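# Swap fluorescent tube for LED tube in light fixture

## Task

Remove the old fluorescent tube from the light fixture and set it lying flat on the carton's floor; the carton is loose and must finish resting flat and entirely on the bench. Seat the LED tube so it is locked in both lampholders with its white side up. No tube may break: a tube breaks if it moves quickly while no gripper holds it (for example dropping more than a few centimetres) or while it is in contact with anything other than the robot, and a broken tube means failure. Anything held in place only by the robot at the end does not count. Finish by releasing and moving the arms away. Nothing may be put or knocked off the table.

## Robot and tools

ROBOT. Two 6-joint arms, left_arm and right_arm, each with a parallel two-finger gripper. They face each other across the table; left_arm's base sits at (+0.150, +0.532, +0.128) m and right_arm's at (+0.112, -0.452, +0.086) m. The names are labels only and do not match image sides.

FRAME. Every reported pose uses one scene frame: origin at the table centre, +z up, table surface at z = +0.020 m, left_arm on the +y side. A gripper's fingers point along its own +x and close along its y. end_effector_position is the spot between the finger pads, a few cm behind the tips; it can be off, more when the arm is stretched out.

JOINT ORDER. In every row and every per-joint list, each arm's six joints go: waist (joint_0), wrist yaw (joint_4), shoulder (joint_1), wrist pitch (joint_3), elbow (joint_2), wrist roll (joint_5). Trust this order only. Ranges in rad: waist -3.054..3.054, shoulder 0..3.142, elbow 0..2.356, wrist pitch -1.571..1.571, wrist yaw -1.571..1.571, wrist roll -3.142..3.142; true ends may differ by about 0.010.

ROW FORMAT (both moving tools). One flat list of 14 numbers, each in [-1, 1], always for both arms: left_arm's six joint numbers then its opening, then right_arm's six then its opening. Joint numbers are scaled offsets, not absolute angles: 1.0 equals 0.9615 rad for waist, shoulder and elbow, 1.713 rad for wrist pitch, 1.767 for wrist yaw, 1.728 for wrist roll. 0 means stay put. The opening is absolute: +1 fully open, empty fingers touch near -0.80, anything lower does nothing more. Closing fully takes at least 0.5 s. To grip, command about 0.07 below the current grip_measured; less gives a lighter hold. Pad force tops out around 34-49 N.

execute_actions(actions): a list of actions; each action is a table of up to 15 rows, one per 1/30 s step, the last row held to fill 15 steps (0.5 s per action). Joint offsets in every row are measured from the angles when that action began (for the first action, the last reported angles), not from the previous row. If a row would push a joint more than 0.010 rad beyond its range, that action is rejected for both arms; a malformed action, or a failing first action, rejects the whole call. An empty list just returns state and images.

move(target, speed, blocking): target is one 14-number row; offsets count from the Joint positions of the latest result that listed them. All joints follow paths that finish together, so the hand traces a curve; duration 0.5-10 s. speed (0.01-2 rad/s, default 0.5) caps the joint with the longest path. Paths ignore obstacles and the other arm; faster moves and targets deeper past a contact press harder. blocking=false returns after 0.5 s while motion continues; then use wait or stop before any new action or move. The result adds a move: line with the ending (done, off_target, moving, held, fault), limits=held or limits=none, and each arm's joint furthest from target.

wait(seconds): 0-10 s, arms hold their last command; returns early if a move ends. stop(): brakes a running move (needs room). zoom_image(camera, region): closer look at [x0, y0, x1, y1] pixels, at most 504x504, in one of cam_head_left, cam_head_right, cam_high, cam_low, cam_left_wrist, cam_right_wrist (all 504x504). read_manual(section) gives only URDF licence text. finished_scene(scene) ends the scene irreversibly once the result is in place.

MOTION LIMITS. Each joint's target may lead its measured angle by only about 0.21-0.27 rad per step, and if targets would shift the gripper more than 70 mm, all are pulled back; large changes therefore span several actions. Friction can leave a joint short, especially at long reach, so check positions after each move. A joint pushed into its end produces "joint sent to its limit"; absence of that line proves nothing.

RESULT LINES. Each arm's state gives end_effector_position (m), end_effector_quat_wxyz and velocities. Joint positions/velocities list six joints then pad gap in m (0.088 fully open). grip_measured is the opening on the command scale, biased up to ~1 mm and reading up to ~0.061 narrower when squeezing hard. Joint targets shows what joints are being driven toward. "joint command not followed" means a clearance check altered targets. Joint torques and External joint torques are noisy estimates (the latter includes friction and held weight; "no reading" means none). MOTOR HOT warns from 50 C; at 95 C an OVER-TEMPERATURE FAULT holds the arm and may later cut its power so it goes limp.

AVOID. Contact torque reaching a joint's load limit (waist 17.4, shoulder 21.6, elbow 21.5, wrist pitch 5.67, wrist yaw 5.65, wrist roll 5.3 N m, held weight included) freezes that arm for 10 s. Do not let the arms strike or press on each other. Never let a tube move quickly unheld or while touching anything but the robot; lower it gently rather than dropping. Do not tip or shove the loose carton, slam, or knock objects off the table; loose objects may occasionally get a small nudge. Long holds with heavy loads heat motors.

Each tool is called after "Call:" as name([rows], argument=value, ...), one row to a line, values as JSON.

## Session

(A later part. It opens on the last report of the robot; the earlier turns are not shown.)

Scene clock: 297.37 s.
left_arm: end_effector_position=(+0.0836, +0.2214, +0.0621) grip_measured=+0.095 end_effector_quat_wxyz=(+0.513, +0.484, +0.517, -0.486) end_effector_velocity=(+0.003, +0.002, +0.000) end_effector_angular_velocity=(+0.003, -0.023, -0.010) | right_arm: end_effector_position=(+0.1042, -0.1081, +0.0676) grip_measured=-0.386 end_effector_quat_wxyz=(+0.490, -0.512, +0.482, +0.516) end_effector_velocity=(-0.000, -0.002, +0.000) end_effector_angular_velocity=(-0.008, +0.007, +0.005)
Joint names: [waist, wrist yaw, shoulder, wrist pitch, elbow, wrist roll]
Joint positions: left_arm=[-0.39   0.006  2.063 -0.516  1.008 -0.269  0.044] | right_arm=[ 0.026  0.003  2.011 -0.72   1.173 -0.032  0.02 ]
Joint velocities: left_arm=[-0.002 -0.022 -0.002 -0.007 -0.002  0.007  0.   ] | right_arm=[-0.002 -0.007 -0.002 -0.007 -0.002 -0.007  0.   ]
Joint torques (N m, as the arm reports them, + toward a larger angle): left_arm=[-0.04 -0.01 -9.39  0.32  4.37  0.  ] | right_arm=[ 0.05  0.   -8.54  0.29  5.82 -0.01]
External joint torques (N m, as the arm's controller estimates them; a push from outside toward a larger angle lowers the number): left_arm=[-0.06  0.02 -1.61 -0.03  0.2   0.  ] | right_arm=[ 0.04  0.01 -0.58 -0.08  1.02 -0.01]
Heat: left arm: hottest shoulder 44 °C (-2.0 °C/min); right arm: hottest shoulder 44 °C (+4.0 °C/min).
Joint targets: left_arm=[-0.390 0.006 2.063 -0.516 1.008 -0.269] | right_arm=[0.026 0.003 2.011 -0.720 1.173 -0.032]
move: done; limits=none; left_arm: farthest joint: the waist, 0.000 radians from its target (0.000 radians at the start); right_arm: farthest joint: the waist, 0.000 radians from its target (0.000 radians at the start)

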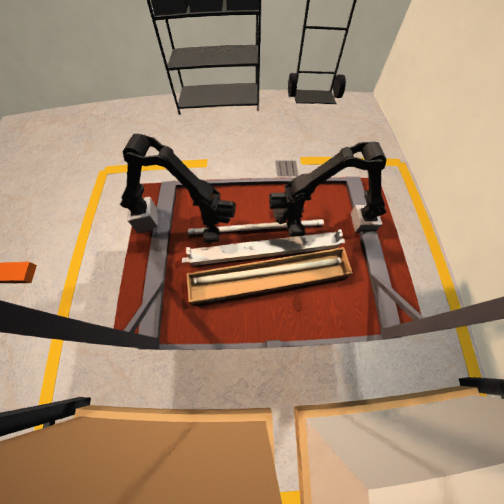

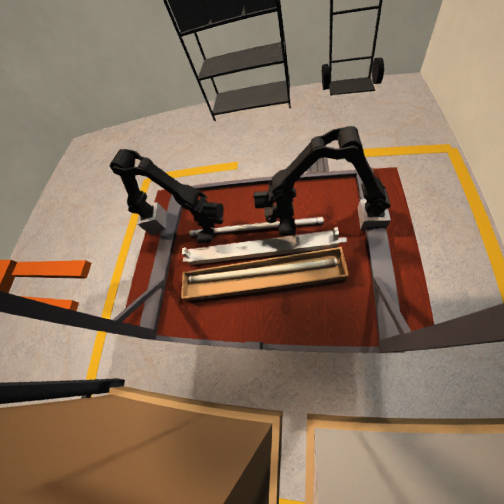

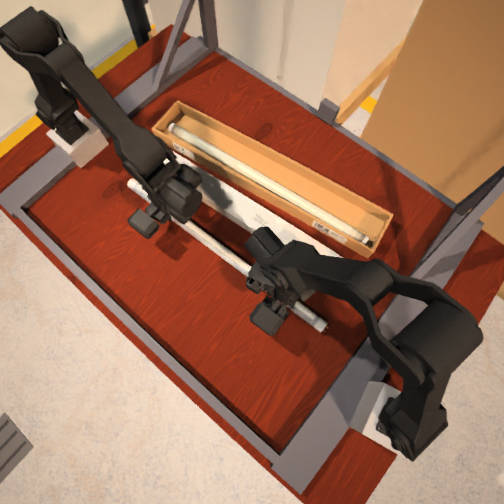

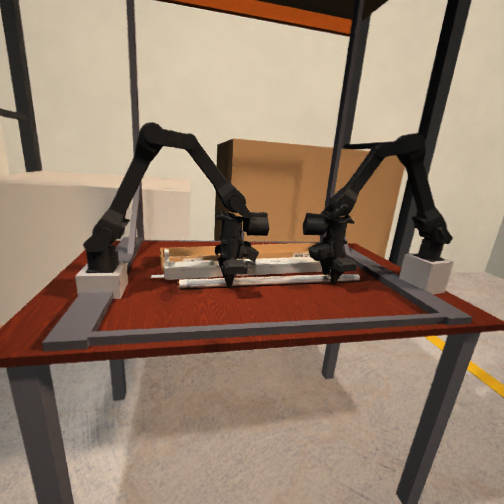

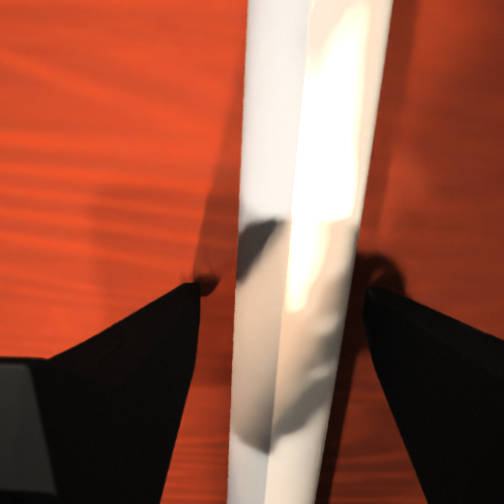

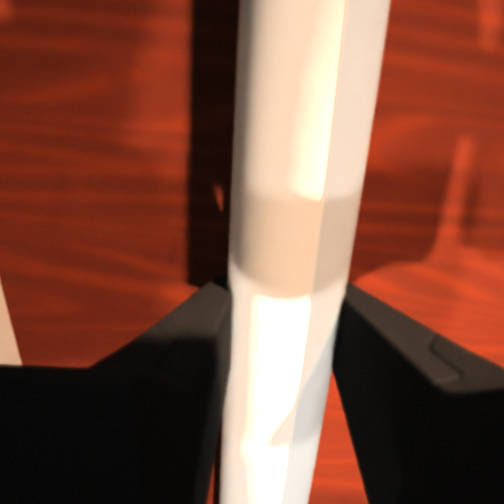

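Call:
move(target=[0,0,0,0,0,0,0.1,0,0,0,0,0,0,-0.15])

Call:
move(target=[0,0,0,0,0,0,0.1,0,0,0.03,0,0,0,-0.15], speed=0.05)

Call:
move(target=[0,0,0,0,0,0,0.1,0,0,0,0,0,0,-0.5])

Call:
move(target=[0,0,0,0,0,0,0.1,0,0,-0.062,-0.045,0.046,0,-0.5], speed=0.06)

Call:
move(target=[0,0,0,0,0,0,0.1,-0.198,-0.216,0.095,-0.035,0.058,-0.121,-0.5], speed=0.2)

Call:
move(target=[0,0,0,0,0,0,0.1,-0.14,-0.169,0.18,-0.092,0.12,-0.13,-0.5], speed=0.2)

Scene clock: 306.13 s.
left_arm: end_effector_position=(+0.0836, +0.2214, +0.0621) grip_measured=+0.097 end_effector_quat_wxyz=(+0.513, +0.484, +0.517, -0.486) end_effector_velocity=(-0.001, +0.006, +0.000) end_effector_angular_velocity=(+0.023, +0.003, +0.005) | right_arm: end_effector_position=(+0.1042, -0.1081, +0.0676) grip_measured=-0.153 end_effector_quat_wxyz=(+0.490, -0.512, +0.482, +0.516) end_effector_velocity=(-0.000, -0.003, -0.001) end_effector_angular_velocity=(-0.012, +0.007, -0.010)
Joint names: [waist, wrist yaw, shoulder, wrist pitch, elbow, wrist roll]
Joint positions: left_arm=[-0.39   0.006  2.063 -0.516  1.008 -0.269  0.044] | right_arm=[ 0.026  0.003  2.011 -0.72   1.173 -0.032  0.031]
Joint velocities: left_arm=[-0.002  0.007 -0.002 -0.022 -0.002 -0.007 -0.   ] | right_arm=[-0.002 -0.007  0.002 -0.007 -0.002  0.007  0.   ]
Joint torques (N m, as the arm reports them, + toward a larger angle): left_arm=[-0.05 -0.01 -9.34  0.32  4.33  0.01] | right_arm=[ 0.02  0.02 -8.62  0.32  5.82  0.02]
External joint torques (N m, as the arm's controller estimates them; a push from outside toward a larger angle lowers the number): left_arm=[-0.03  0.   -1.63  0.    0.23  0.01] | right_arm=[ 0.02  0.03 -0.7  -0.03  1.07  0.02]
Heat: left arm: hottest shoulder 44 °C (-2.0 °C/min); right arm: hottest shoulder 43 °C (+3.0 °C/min).
Joint targets: left_arm=[-0.390 0.006 2.063 -0.516 1.008 -0.269] | right_arm=[0.026 0.003 2.011 -0.720 1.173 -0.032]
move: done; limits=none; left_arm: farthest joint: the waist, 0.000 radians from its target (0.000 radians at the start); right_arm: farthest joint: the waist, 0.000 radians from its target (0.000 radians at the start)

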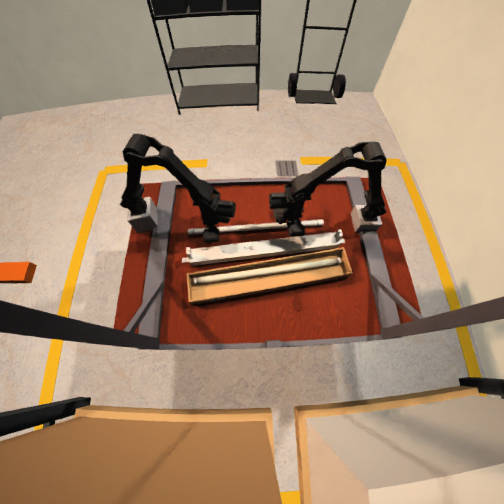

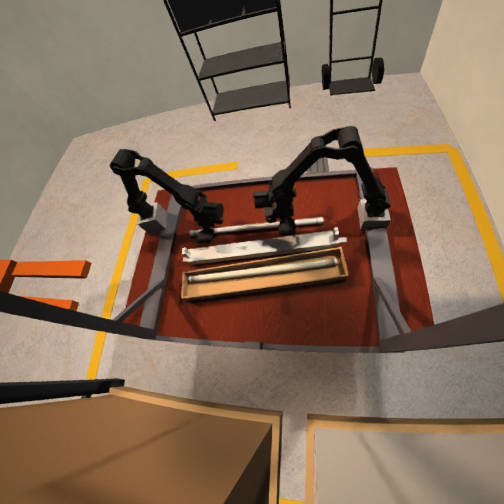

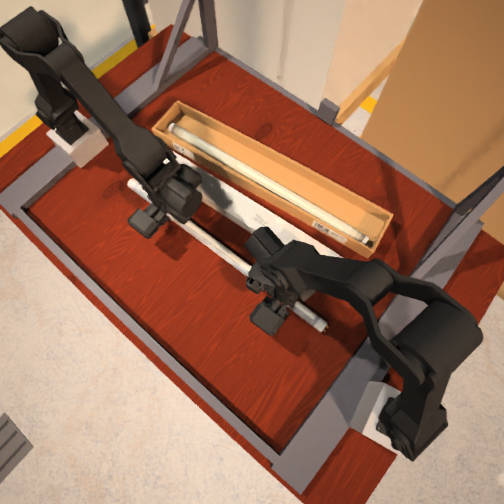

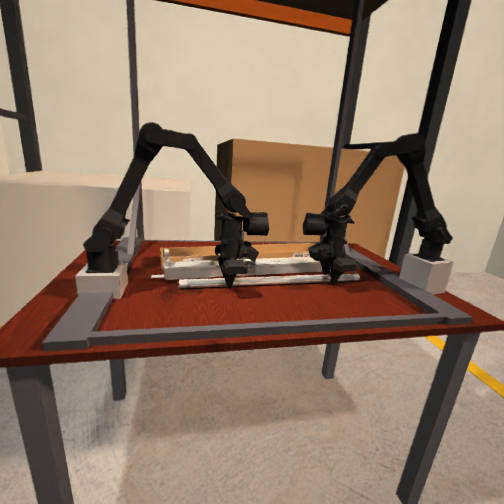

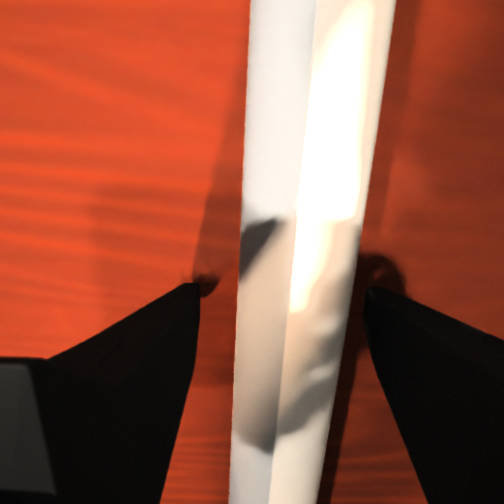

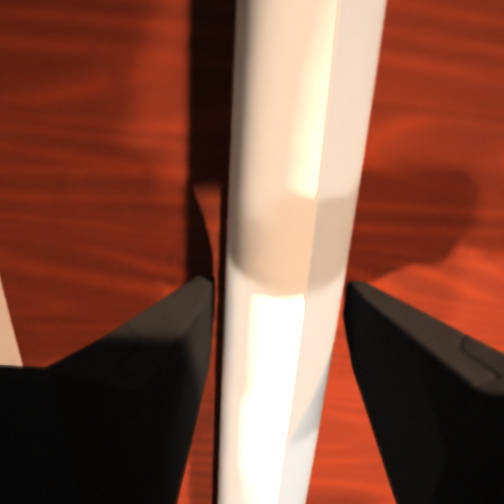

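Scene clock: 307.03 s.
left_arm: end_effector_position=(+0.0836, +0.2214, +0.0621) grip_measured=+0.097 end_effector_quat_wxyz=(+0.513, +0.484, +0.517, -0.486) end_effector_velocity=(+0.001, +0.005, -0.002) end_effector_angular_velocity=(+0.015, -0.011, +0.005) | right_arm: end_effector_position=(+0.1042, -0.1099, +0.0629) grip_measured=-0.152 end_effector_quat_wxyz=(+0.486, -0.515, +0.485, +0.512) end_effector_velocity=(-0.000, -0.002, +0.000) end_effector_angular_velocity=(-0.008, +0.007, +0.005)
Joint names: [waist, wrist yaw, shoulder, wrist pitch, elbow, wrist roll]
Joint positions: left_arm=[-0.39   0.006  2.063 -0.516  1.008 -0.269  0.044] | right_arm=[ 0.026  0.003  2.026 -0.72   1.173 -0.032  0.032]
Joint velocities: left_arm=[-0.002 -0.007  0.002 -0.007 -0.007 -0.007  0.   ] | right_arm=[-0.002 -0.007 -0.002 -0.007 -0.002 -0.007 -0.   ]
Joint torques (N m, as the arm reports them, + toward a larger angle): left_arm=[-0.05 -0.01 -9.35  0.32  4.33  0.01] | right_arm=[-0.04 -0.01 -7.02  0.28  5.92  0.01]
External joint torques (N m, as the arm's controller estimates them; a push from outside toward a larger angle lowers the number): left_arm=[-0.05  0.02 -1.7   0.    0.27  0.  ] | right_arm=[-0.09  0.    0.97 -0.04  1.22  0.01]
Heat: left arm: hottest shoulder 44 °C (-1.0 °C/min); right arm: hottest shoulder 43 °C (+4.0 °C/min).
Joint targets: left_arm=[-0.390 0.006 2.063 -0.516 1.008 -0.269] | right_arm=[0.026 0.003 2.040 -0.720 1.173 -0.032]
move: off_target (right_arm); limits=none; left_arm: farthest joint: the waist, 0.000 radians from its target (0.000 radians at the start); right_arm: farthest joint: the shoulder, 0.014 radians from its target (0.029 radians at the start)

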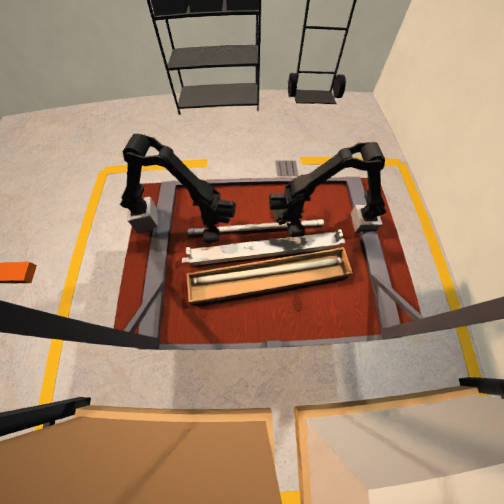

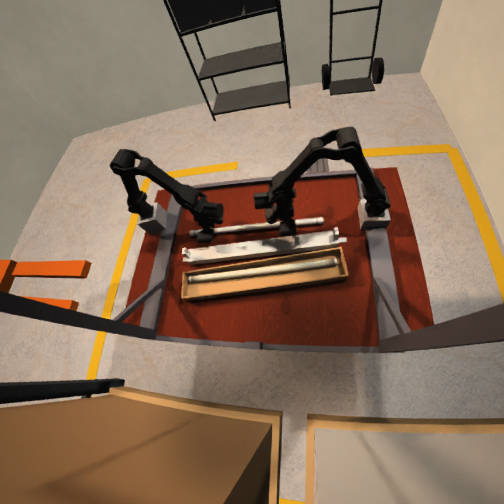

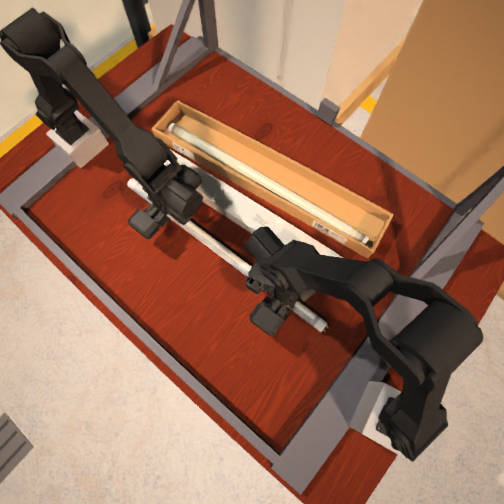

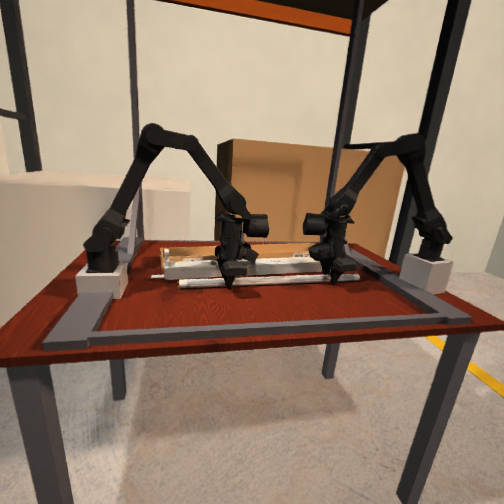

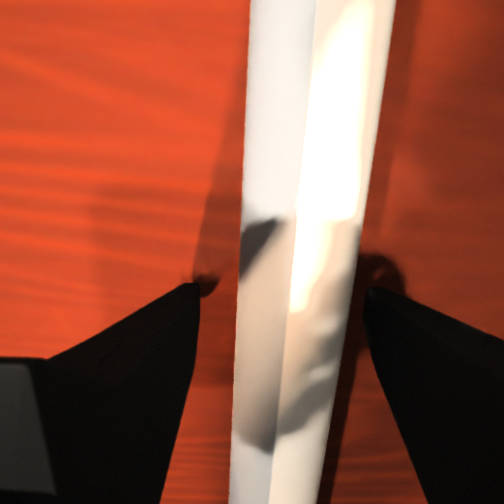

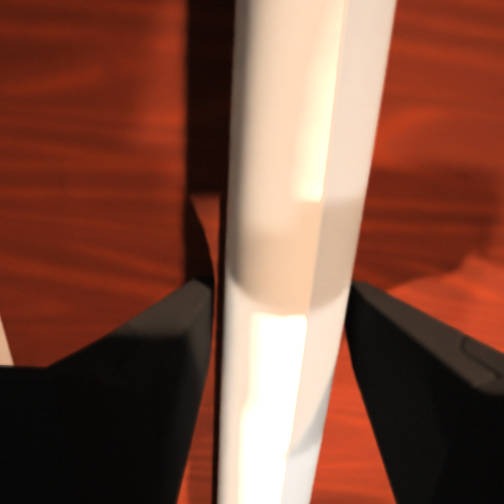

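Scene clock: 307.53 s.
left_arm: end_effector_position=(+0.0836, +0.2214, +0.0621) grip_measured=+0.097 end_effector_quat_wxyz=(+0.513, +0.484, +0.517, -0.486) end_effector_velocity=(+0.003, +0.003, +0.001) end_effector_angular_velocity=(+0.003, -0.023, +0.020) | right_arm: end_effector_position=(+0.1043, -0.1099, +0.0629) grip_measured=-0.382 end_effector_quat_wxyz=(+0.486, -0.515, +0.485, +0.512) end_effector_velocity=(-0.000, -0.000, +0.001) end_effector_angular_velocity=(-0.003, +0.007, +0.020)
Joint names: [waist, wrist yaw, shoulder, wrist pitch, elbow, wrist roll]
Joint positions: left_arm=[-0.39   0.006  2.063 -0.516  1.008 -0.269  0.044] | right_arm=[ 0.026  0.004  2.026 -0.72   1.173 -0.032  0.02 ]
Joint velocities: left_arm=[-0.002 -0.022 -0.007 -0.007 -0.007 -0.022 -0.   ] | right_arm=[-0.002 -0.007 -0.002 -0.007  0.002 -0.022 -0.   ]
Joint torques (N m, as the arm reports them, + toward a larger angle): left_arm=[-0.05  0.   -9.34  0.32  4.33  0.  ] | right_arm=[ 0.1  -0.01 -8.64  0.29  5.95 -0.02]
External joint torques (N m, as the arm's controller estimates them; a push from outside toward a larger angle lowers the number): left_arm=[-0.11  0.03 -1.6  -0.01  0.22  0.  ] | right_arm=[ 0.11  0.   -0.62 -0.03  1.21 -0.02]
Heat: left arm: hottest shoulder 44 °C (-1.0 °C/min); right arm: hottest shoulder 43 °C (+4.1 °C/min).
Joint targets: left_arm=[-0.390 0.006 2.063 -0.516 1.008 -0.269] | right_arm=[0.026 0.003 2.026 -0.720 1.173 -0.032]
move: done; limits=none; left_arm: farthest joint: the waist, 0.000 radians from its target (0.000 radians at the start); right_arm: farthest joint: the wrist yaw, 0.001 radians from its target (0.000 radians at the start)

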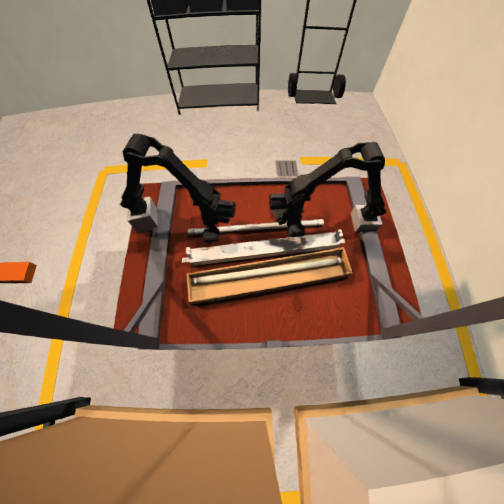

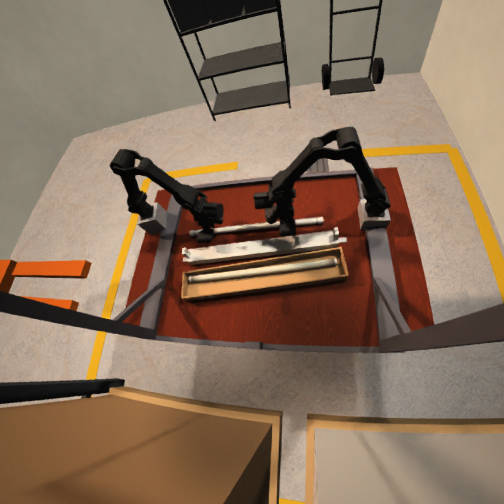

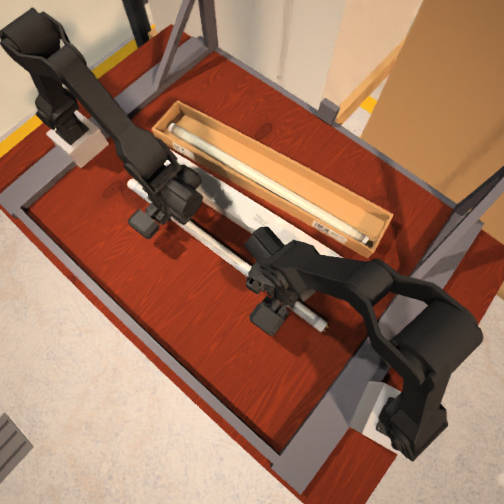

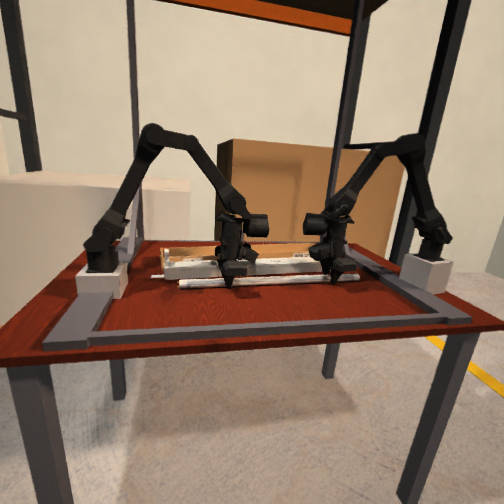

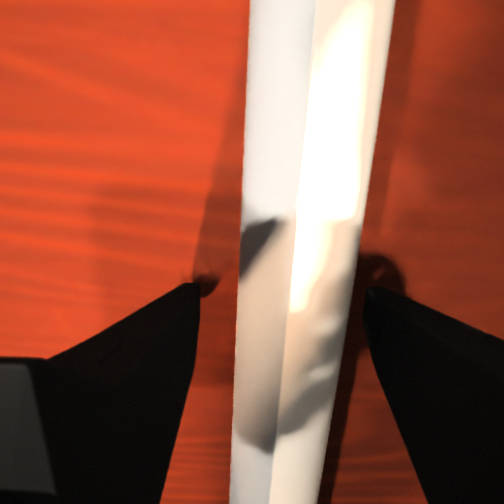

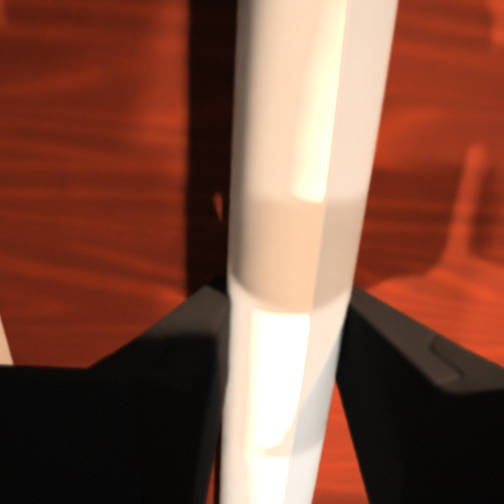

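Scene clock: 309.20 s.
left_arm: end_effector_position=(+0.0836, +0.2214, +0.0621) grip_measured=+0.097 end_effector_quat_wxyz=(+0.513, +0.484, +0.517, -0.486) end_effector_velocity=(-0.001, +0.002, +0.000) end_effector_angular_velocity=(+0.006, -0.009, +0.015) | right_arm: end_effector_position=(+0.1043, -0.1106, +0.0824) grip_measured=-0.382 end_effector_quat_wxyz=(+0.485, -0.517, +0.487, +0.511) end_effector_velocity=(-0.000, -0.002, +0.000) end_effector_angular_velocity=(-0.008, +0.007, +0.019)
Joint names: [waist, wrist yaw, shoulder, wrist pitch, elbow, wrist roll]
Joint positions: left_arm=[-0.39   0.006  2.063 -0.516  1.008 -0.269  0.044] | right_arm=[ 0.026  0.004  1.986 -0.797  1.205 -0.032  0.02 ]
Joint velocities: left_arm=[-0.007 -0.007 -0.002 -0.007 -0.002 -0.022 -0.   ] | right_arm=[-0.002 -0.007 -0.002 -0.007 -0.002 -0.022 -0.   ]
Joint torques (N m, as the arm reports them, + toward a larger angle): left_arm=[-0.04 -0.01 -9.35  0.32  4.33  0.  ] | right_arm=[  0.18  -0.01 -10.96   0.24   7.6   -0.04]
External joint torques (N m, as the arm's controller estimates them; a push from outside toward a larger angle lowers the number): left_arm=[ 0.03  0.01 -1.63 -0.01  0.21  0.  ] | right_arm=[ 0.19  0.   -3.04 -0.07  2.7  -0.04]
Heat: left arm: hottest shoulder 44 °C (-1.0 °C/min); right arm: hottest shoulder 43 °C (+4.0 °C/min).
Joint targets: left_arm=[-0.390 0.006 2.063 -0.516 1.008 -0.269] | right_arm=[0.026 0.004 1.966 -0.797 1.217 -0.032]
move: off_target (right_arm); limits=none; left_arm: farthest joint: the waist, 0.000 radians from its target (0.000 radians at the start); right_arm: farthest joint: the shoulder, 0.020 radians from its target (0.059 radians at the start)

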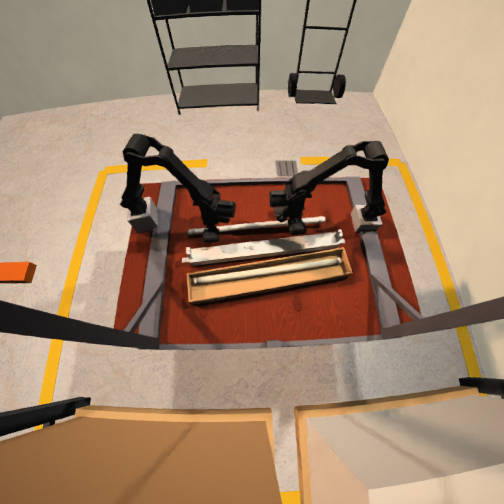

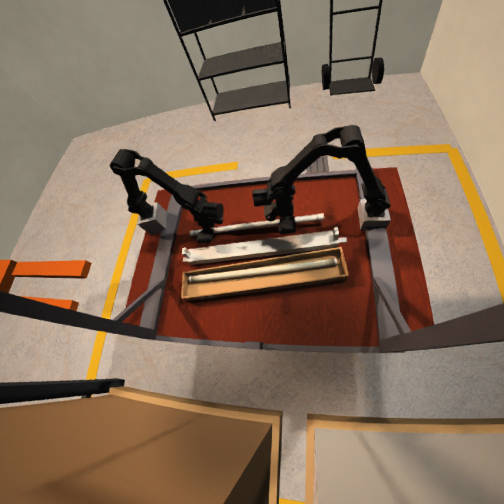

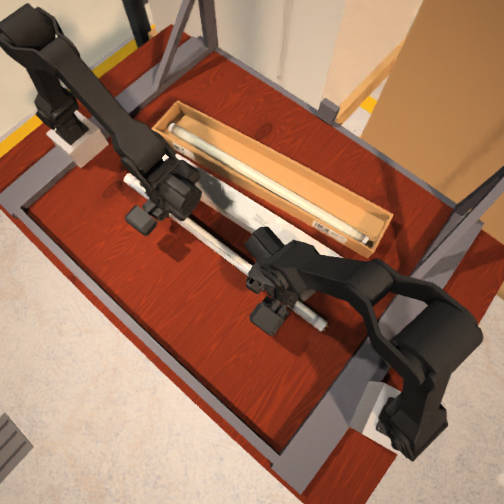

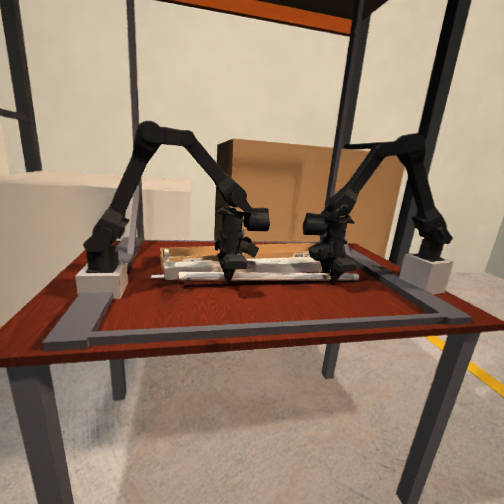

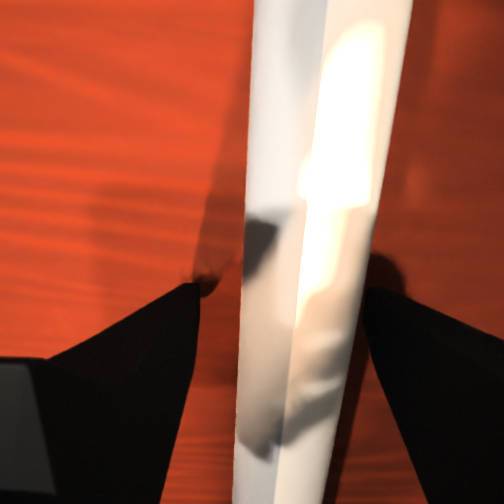

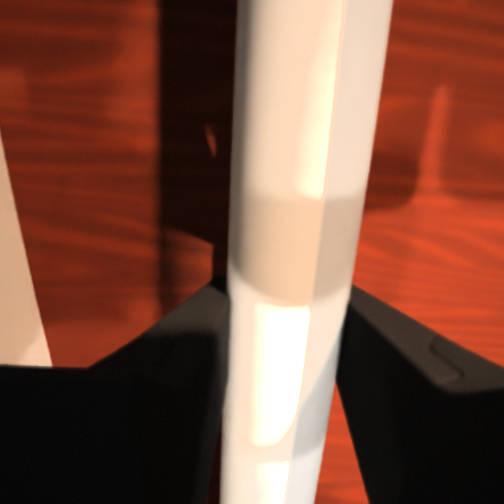

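Scene clock: 311.63 s.
left_arm: end_effector_position=(+0.0836, +0.2214, +0.0621) grip_measured=+0.097 end_effector_quat_wxyz=(+0.513, +0.484, +0.517, -0.486) end_effector_velocity=(-0.000, -0.001, +0.003) end_effector_angular_velocity=(-0.001, +0.008, +0.024) | right_arm: end_effector_position=(+0.1125, -0.1111, +0.0771) grip_measured=-0.382 end_effector_quat_wxyz=(+0.376, -0.415, +0.578, +0.594) end_effector_velocity=(-0.002, -0.001, +0.000) end_effector_angular_velocity=(-0.003, +0.009, +0.008)
Joint names: [waist, wrist yaw, shoulder, wrist pitch, elbow, wrist roll]
Joint positions: left_arm=[-0.39   0.006  2.063 -0.516  1.008 -0.269  0.044] | right_arm=[-0.161 -0.372  2.066 -0.855  1.25  -0.238  0.02 ]
Joint velocities: left_arm=[ 0.002  0.007 -0.007 -0.007  0.002 -0.022  0.   ] | right_arm=[ 0.002 -0.007  0.002 -0.007  0.002 -0.007  0.   ]
Joint torques (N m, as the arm reports them, + toward a larger angle): left_arm=[-0.04 -0.01 -9.34  0.32  4.32  0.  ] | right_arm=[-0.24 -0.53 -7.52  0.03  7.12 -0.17]
External joint torques (N m, as the arm's controller estimates them; a push from outside toward a larger angle lowers the number): left_arm=[-0.07  0.02 -1.56 -0.04  0.11  0.  ] | right_arm=[-0.33 -0.25  0.63 -0.12  2.5  -0.15]
Heat: left arm: hottest shoulder 44 °C (-1.0 °C/min); right arm: hottest shoulder 43 °C (+4.1 °C/min).
Joint targets: left_arm=[-0.390 0.006 2.063 -0.516 1.008 -0.269] | right_arm=[-0.165 -0.378 2.078 -0.857 1.261 -0.242]
move: off_target (right_arm); limits=none; left_arm: farthest joint: the waist, 0.000 radians from its target (0.000 radians at the start); right_arm: farthest joint: the shoulder, 0.012 radians from its target (0.091 radians at the start)

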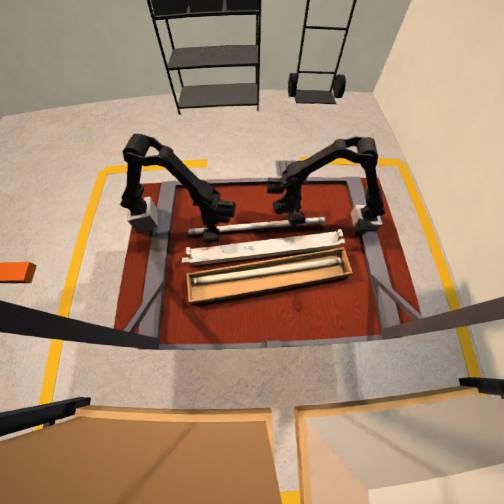

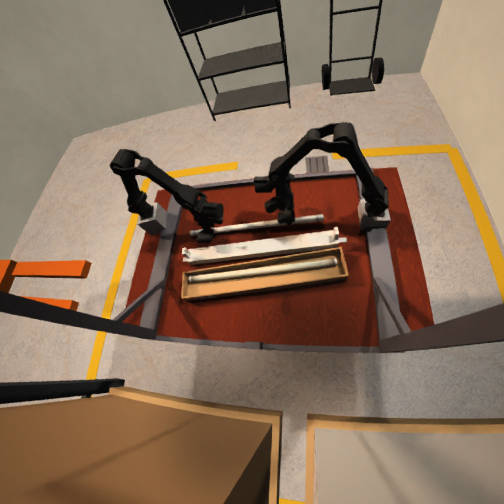

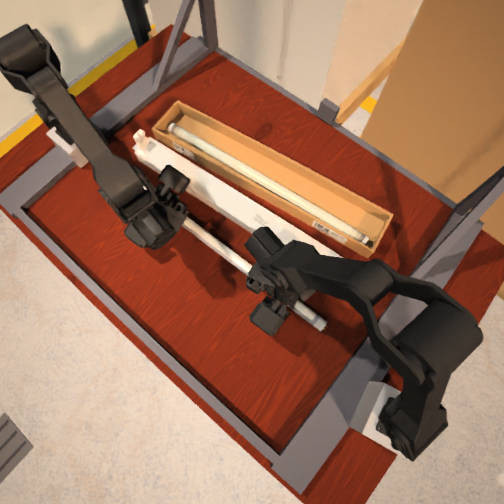

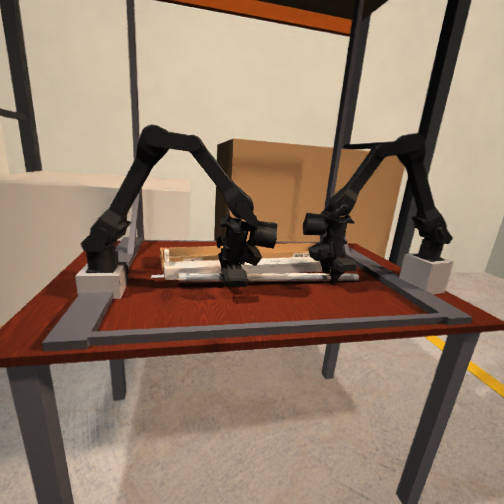

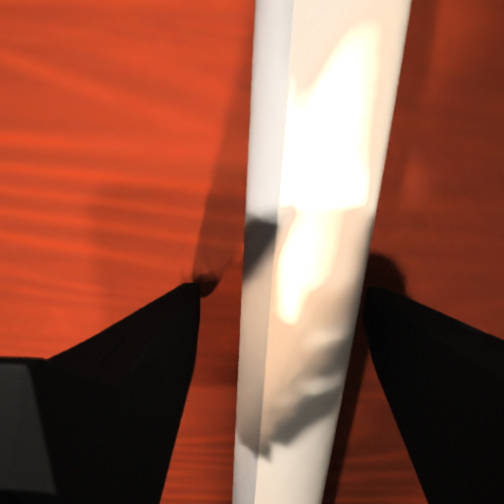

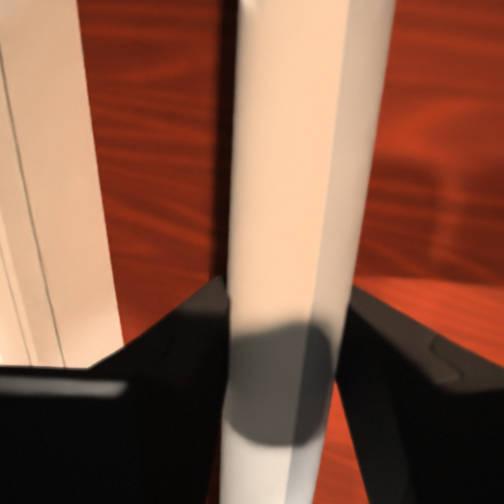

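Scene clock: 313.63 s.
left_arm: end_effector_position=(+0.0836, +0.2214, +0.0621) grip_measured=+0.097 end_effector_quat_wxyz=(+0.513, +0.484, +0.517, -0.486) end_effector_velocity=(+0.004, +0.005, +0.000) end_effector_angular_velocity=(+0.017, -0.026, +0.005) | right_arm: end_effector_position=(+0.1181, -0.1111, +0.0725) grip_measured=-0.382 end_effector_quat_wxyz=(+0.269, -0.313, +0.640, +0.649) end_effector_velocity=(-0.004, +0.001, +0.004) end_effector_angular_velocity=(+0.018, +0.037, +0.003)
Joint names: [waist, wrist yaw, shoulder, wrist pitch, elbow, wrist roll]
Joint positions: left_arm=[-0.39   0.006  2.063 -0.516  1.008 -0.269  0.044] | right_arm=[-0.292 -0.664  2.226 -1.011  1.355 -0.459  0.02 ]
Joint velocities: left_arm=[-0.002 -0.022 -0.002 -0.022 -0.002 -0.007  0.   ] | right_arm=[-0.002 -0.037 -0.002 -0.007 -0.002 -0.022 -0.   ]
Joint torques (N m, as the arm reports them, + toward a larger angle): left_arm=[-0.04 -0.01 -9.34  0.32  4.33  0.  ] | right_arm=[-0.27 -0.73 -7.97 -0.36  6.53 -0.17]
External joint torques (N m, as the arm's controller estimates them; a push from outside toward a larger angle lowers the number): left_arm=[-0.09  0.03 -1.6   0.01  0.25  0.  ] | right_arm=[-0.33 -0.29  0.83 -0.19  2.31 -0.12]
Heat: left arm: hottest shoulder 44 °C (-1.0 °C/min); right arm: hottest shoulder 43 °C (+3.0 °C/min).
Joint targets: left_arm=[-0.390 0.006 2.063 -0.516 1.008 -0.269] | right_arm=[-0.296 -0.670 2.239 -1.013 1.365 -0.462]
move: off_target (right_arm); limits=none; left_arm: farthest joint: the waist, 0.000 radians from its target (0.000 radians at the start); right_arm: farthest joint: the shoulder, 0.013 radians from its target (0.173 radians at the start)

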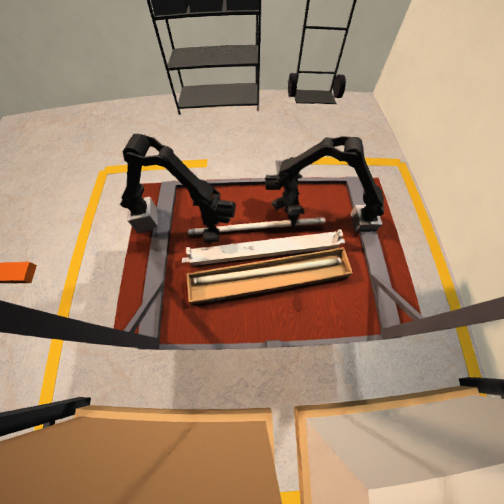

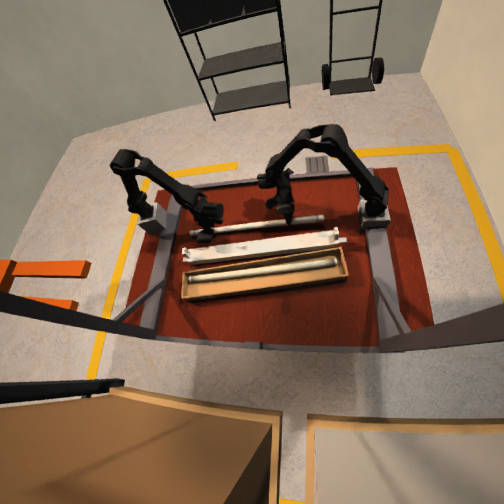

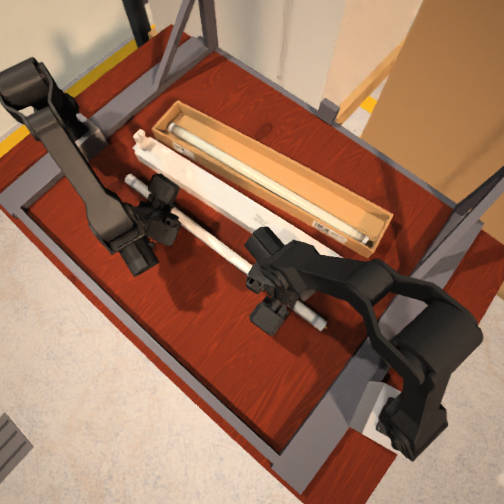

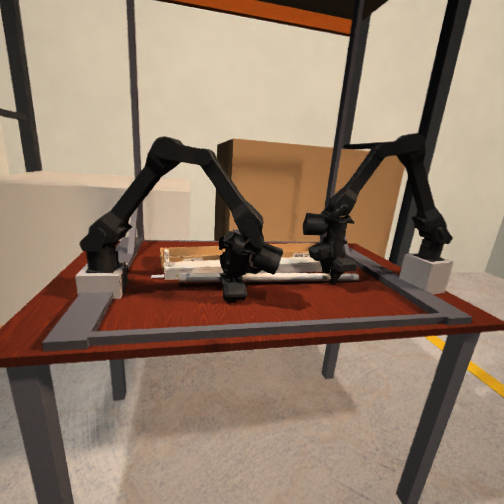

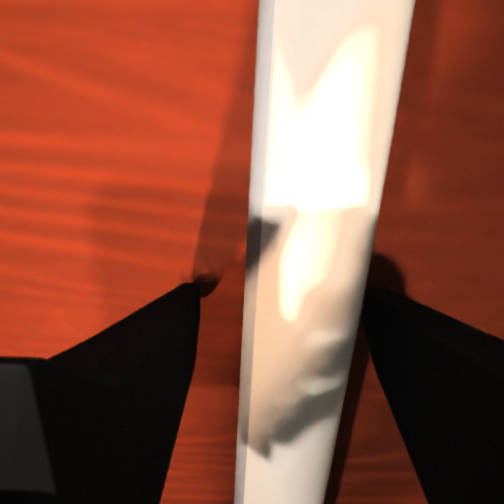

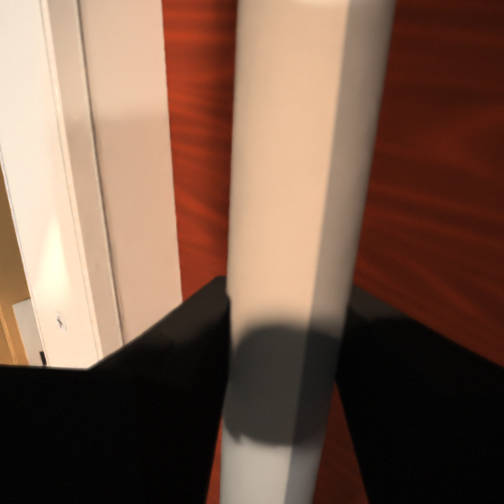

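Call:
zoom_image(camera="cam_high", region=[300,305,345,345])

Call:
zoom_image(camera="cam_high", region=[110,160,155,200])

Call:
zoom_image(camera="cam_low", region=[300,255,380,295])

Call:
zoom_image(camera="cam_head_left", region=[300,205,345,240])

Region (300, 305, 345, 345) of cam_high's 504x504 image, scaled by 11.200, with more detail than that image has.

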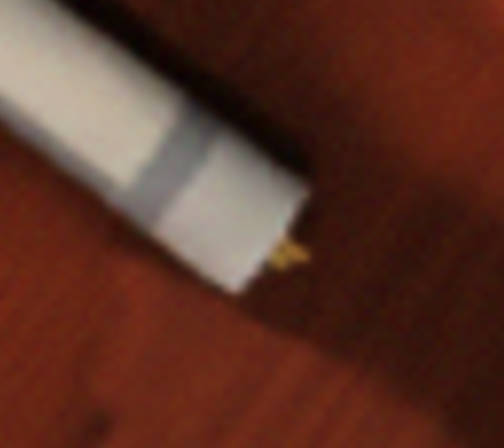

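Region (110, 160, 155, 200) of cam_high's 504x504 image, scaled by 11.200, with more detail than that image has.

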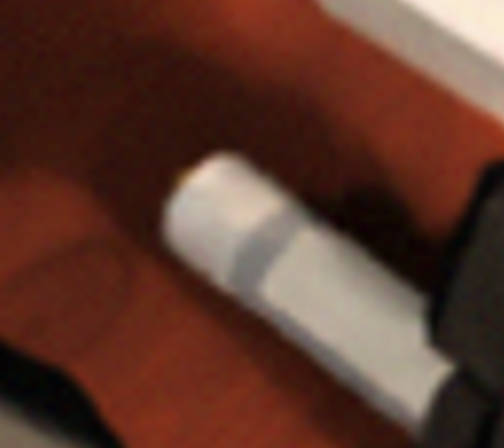

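Region (300, 255, 380, 295) of cam_low's 504x504 image, scaled by 6.300, with more detail than that image has.

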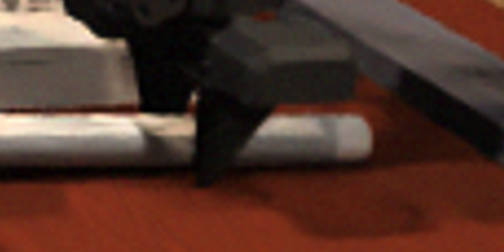

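Region (300, 205, 345, 240) of cam_head_left's 504x504 image, scaled by 11.200, with more detail than that image has.

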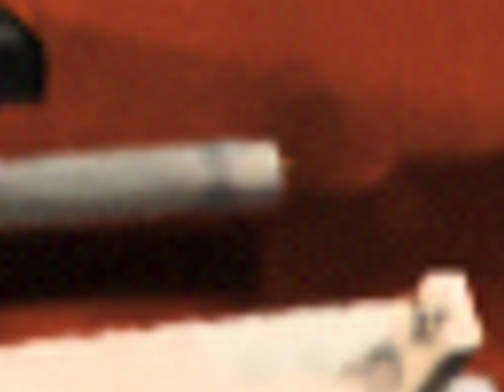

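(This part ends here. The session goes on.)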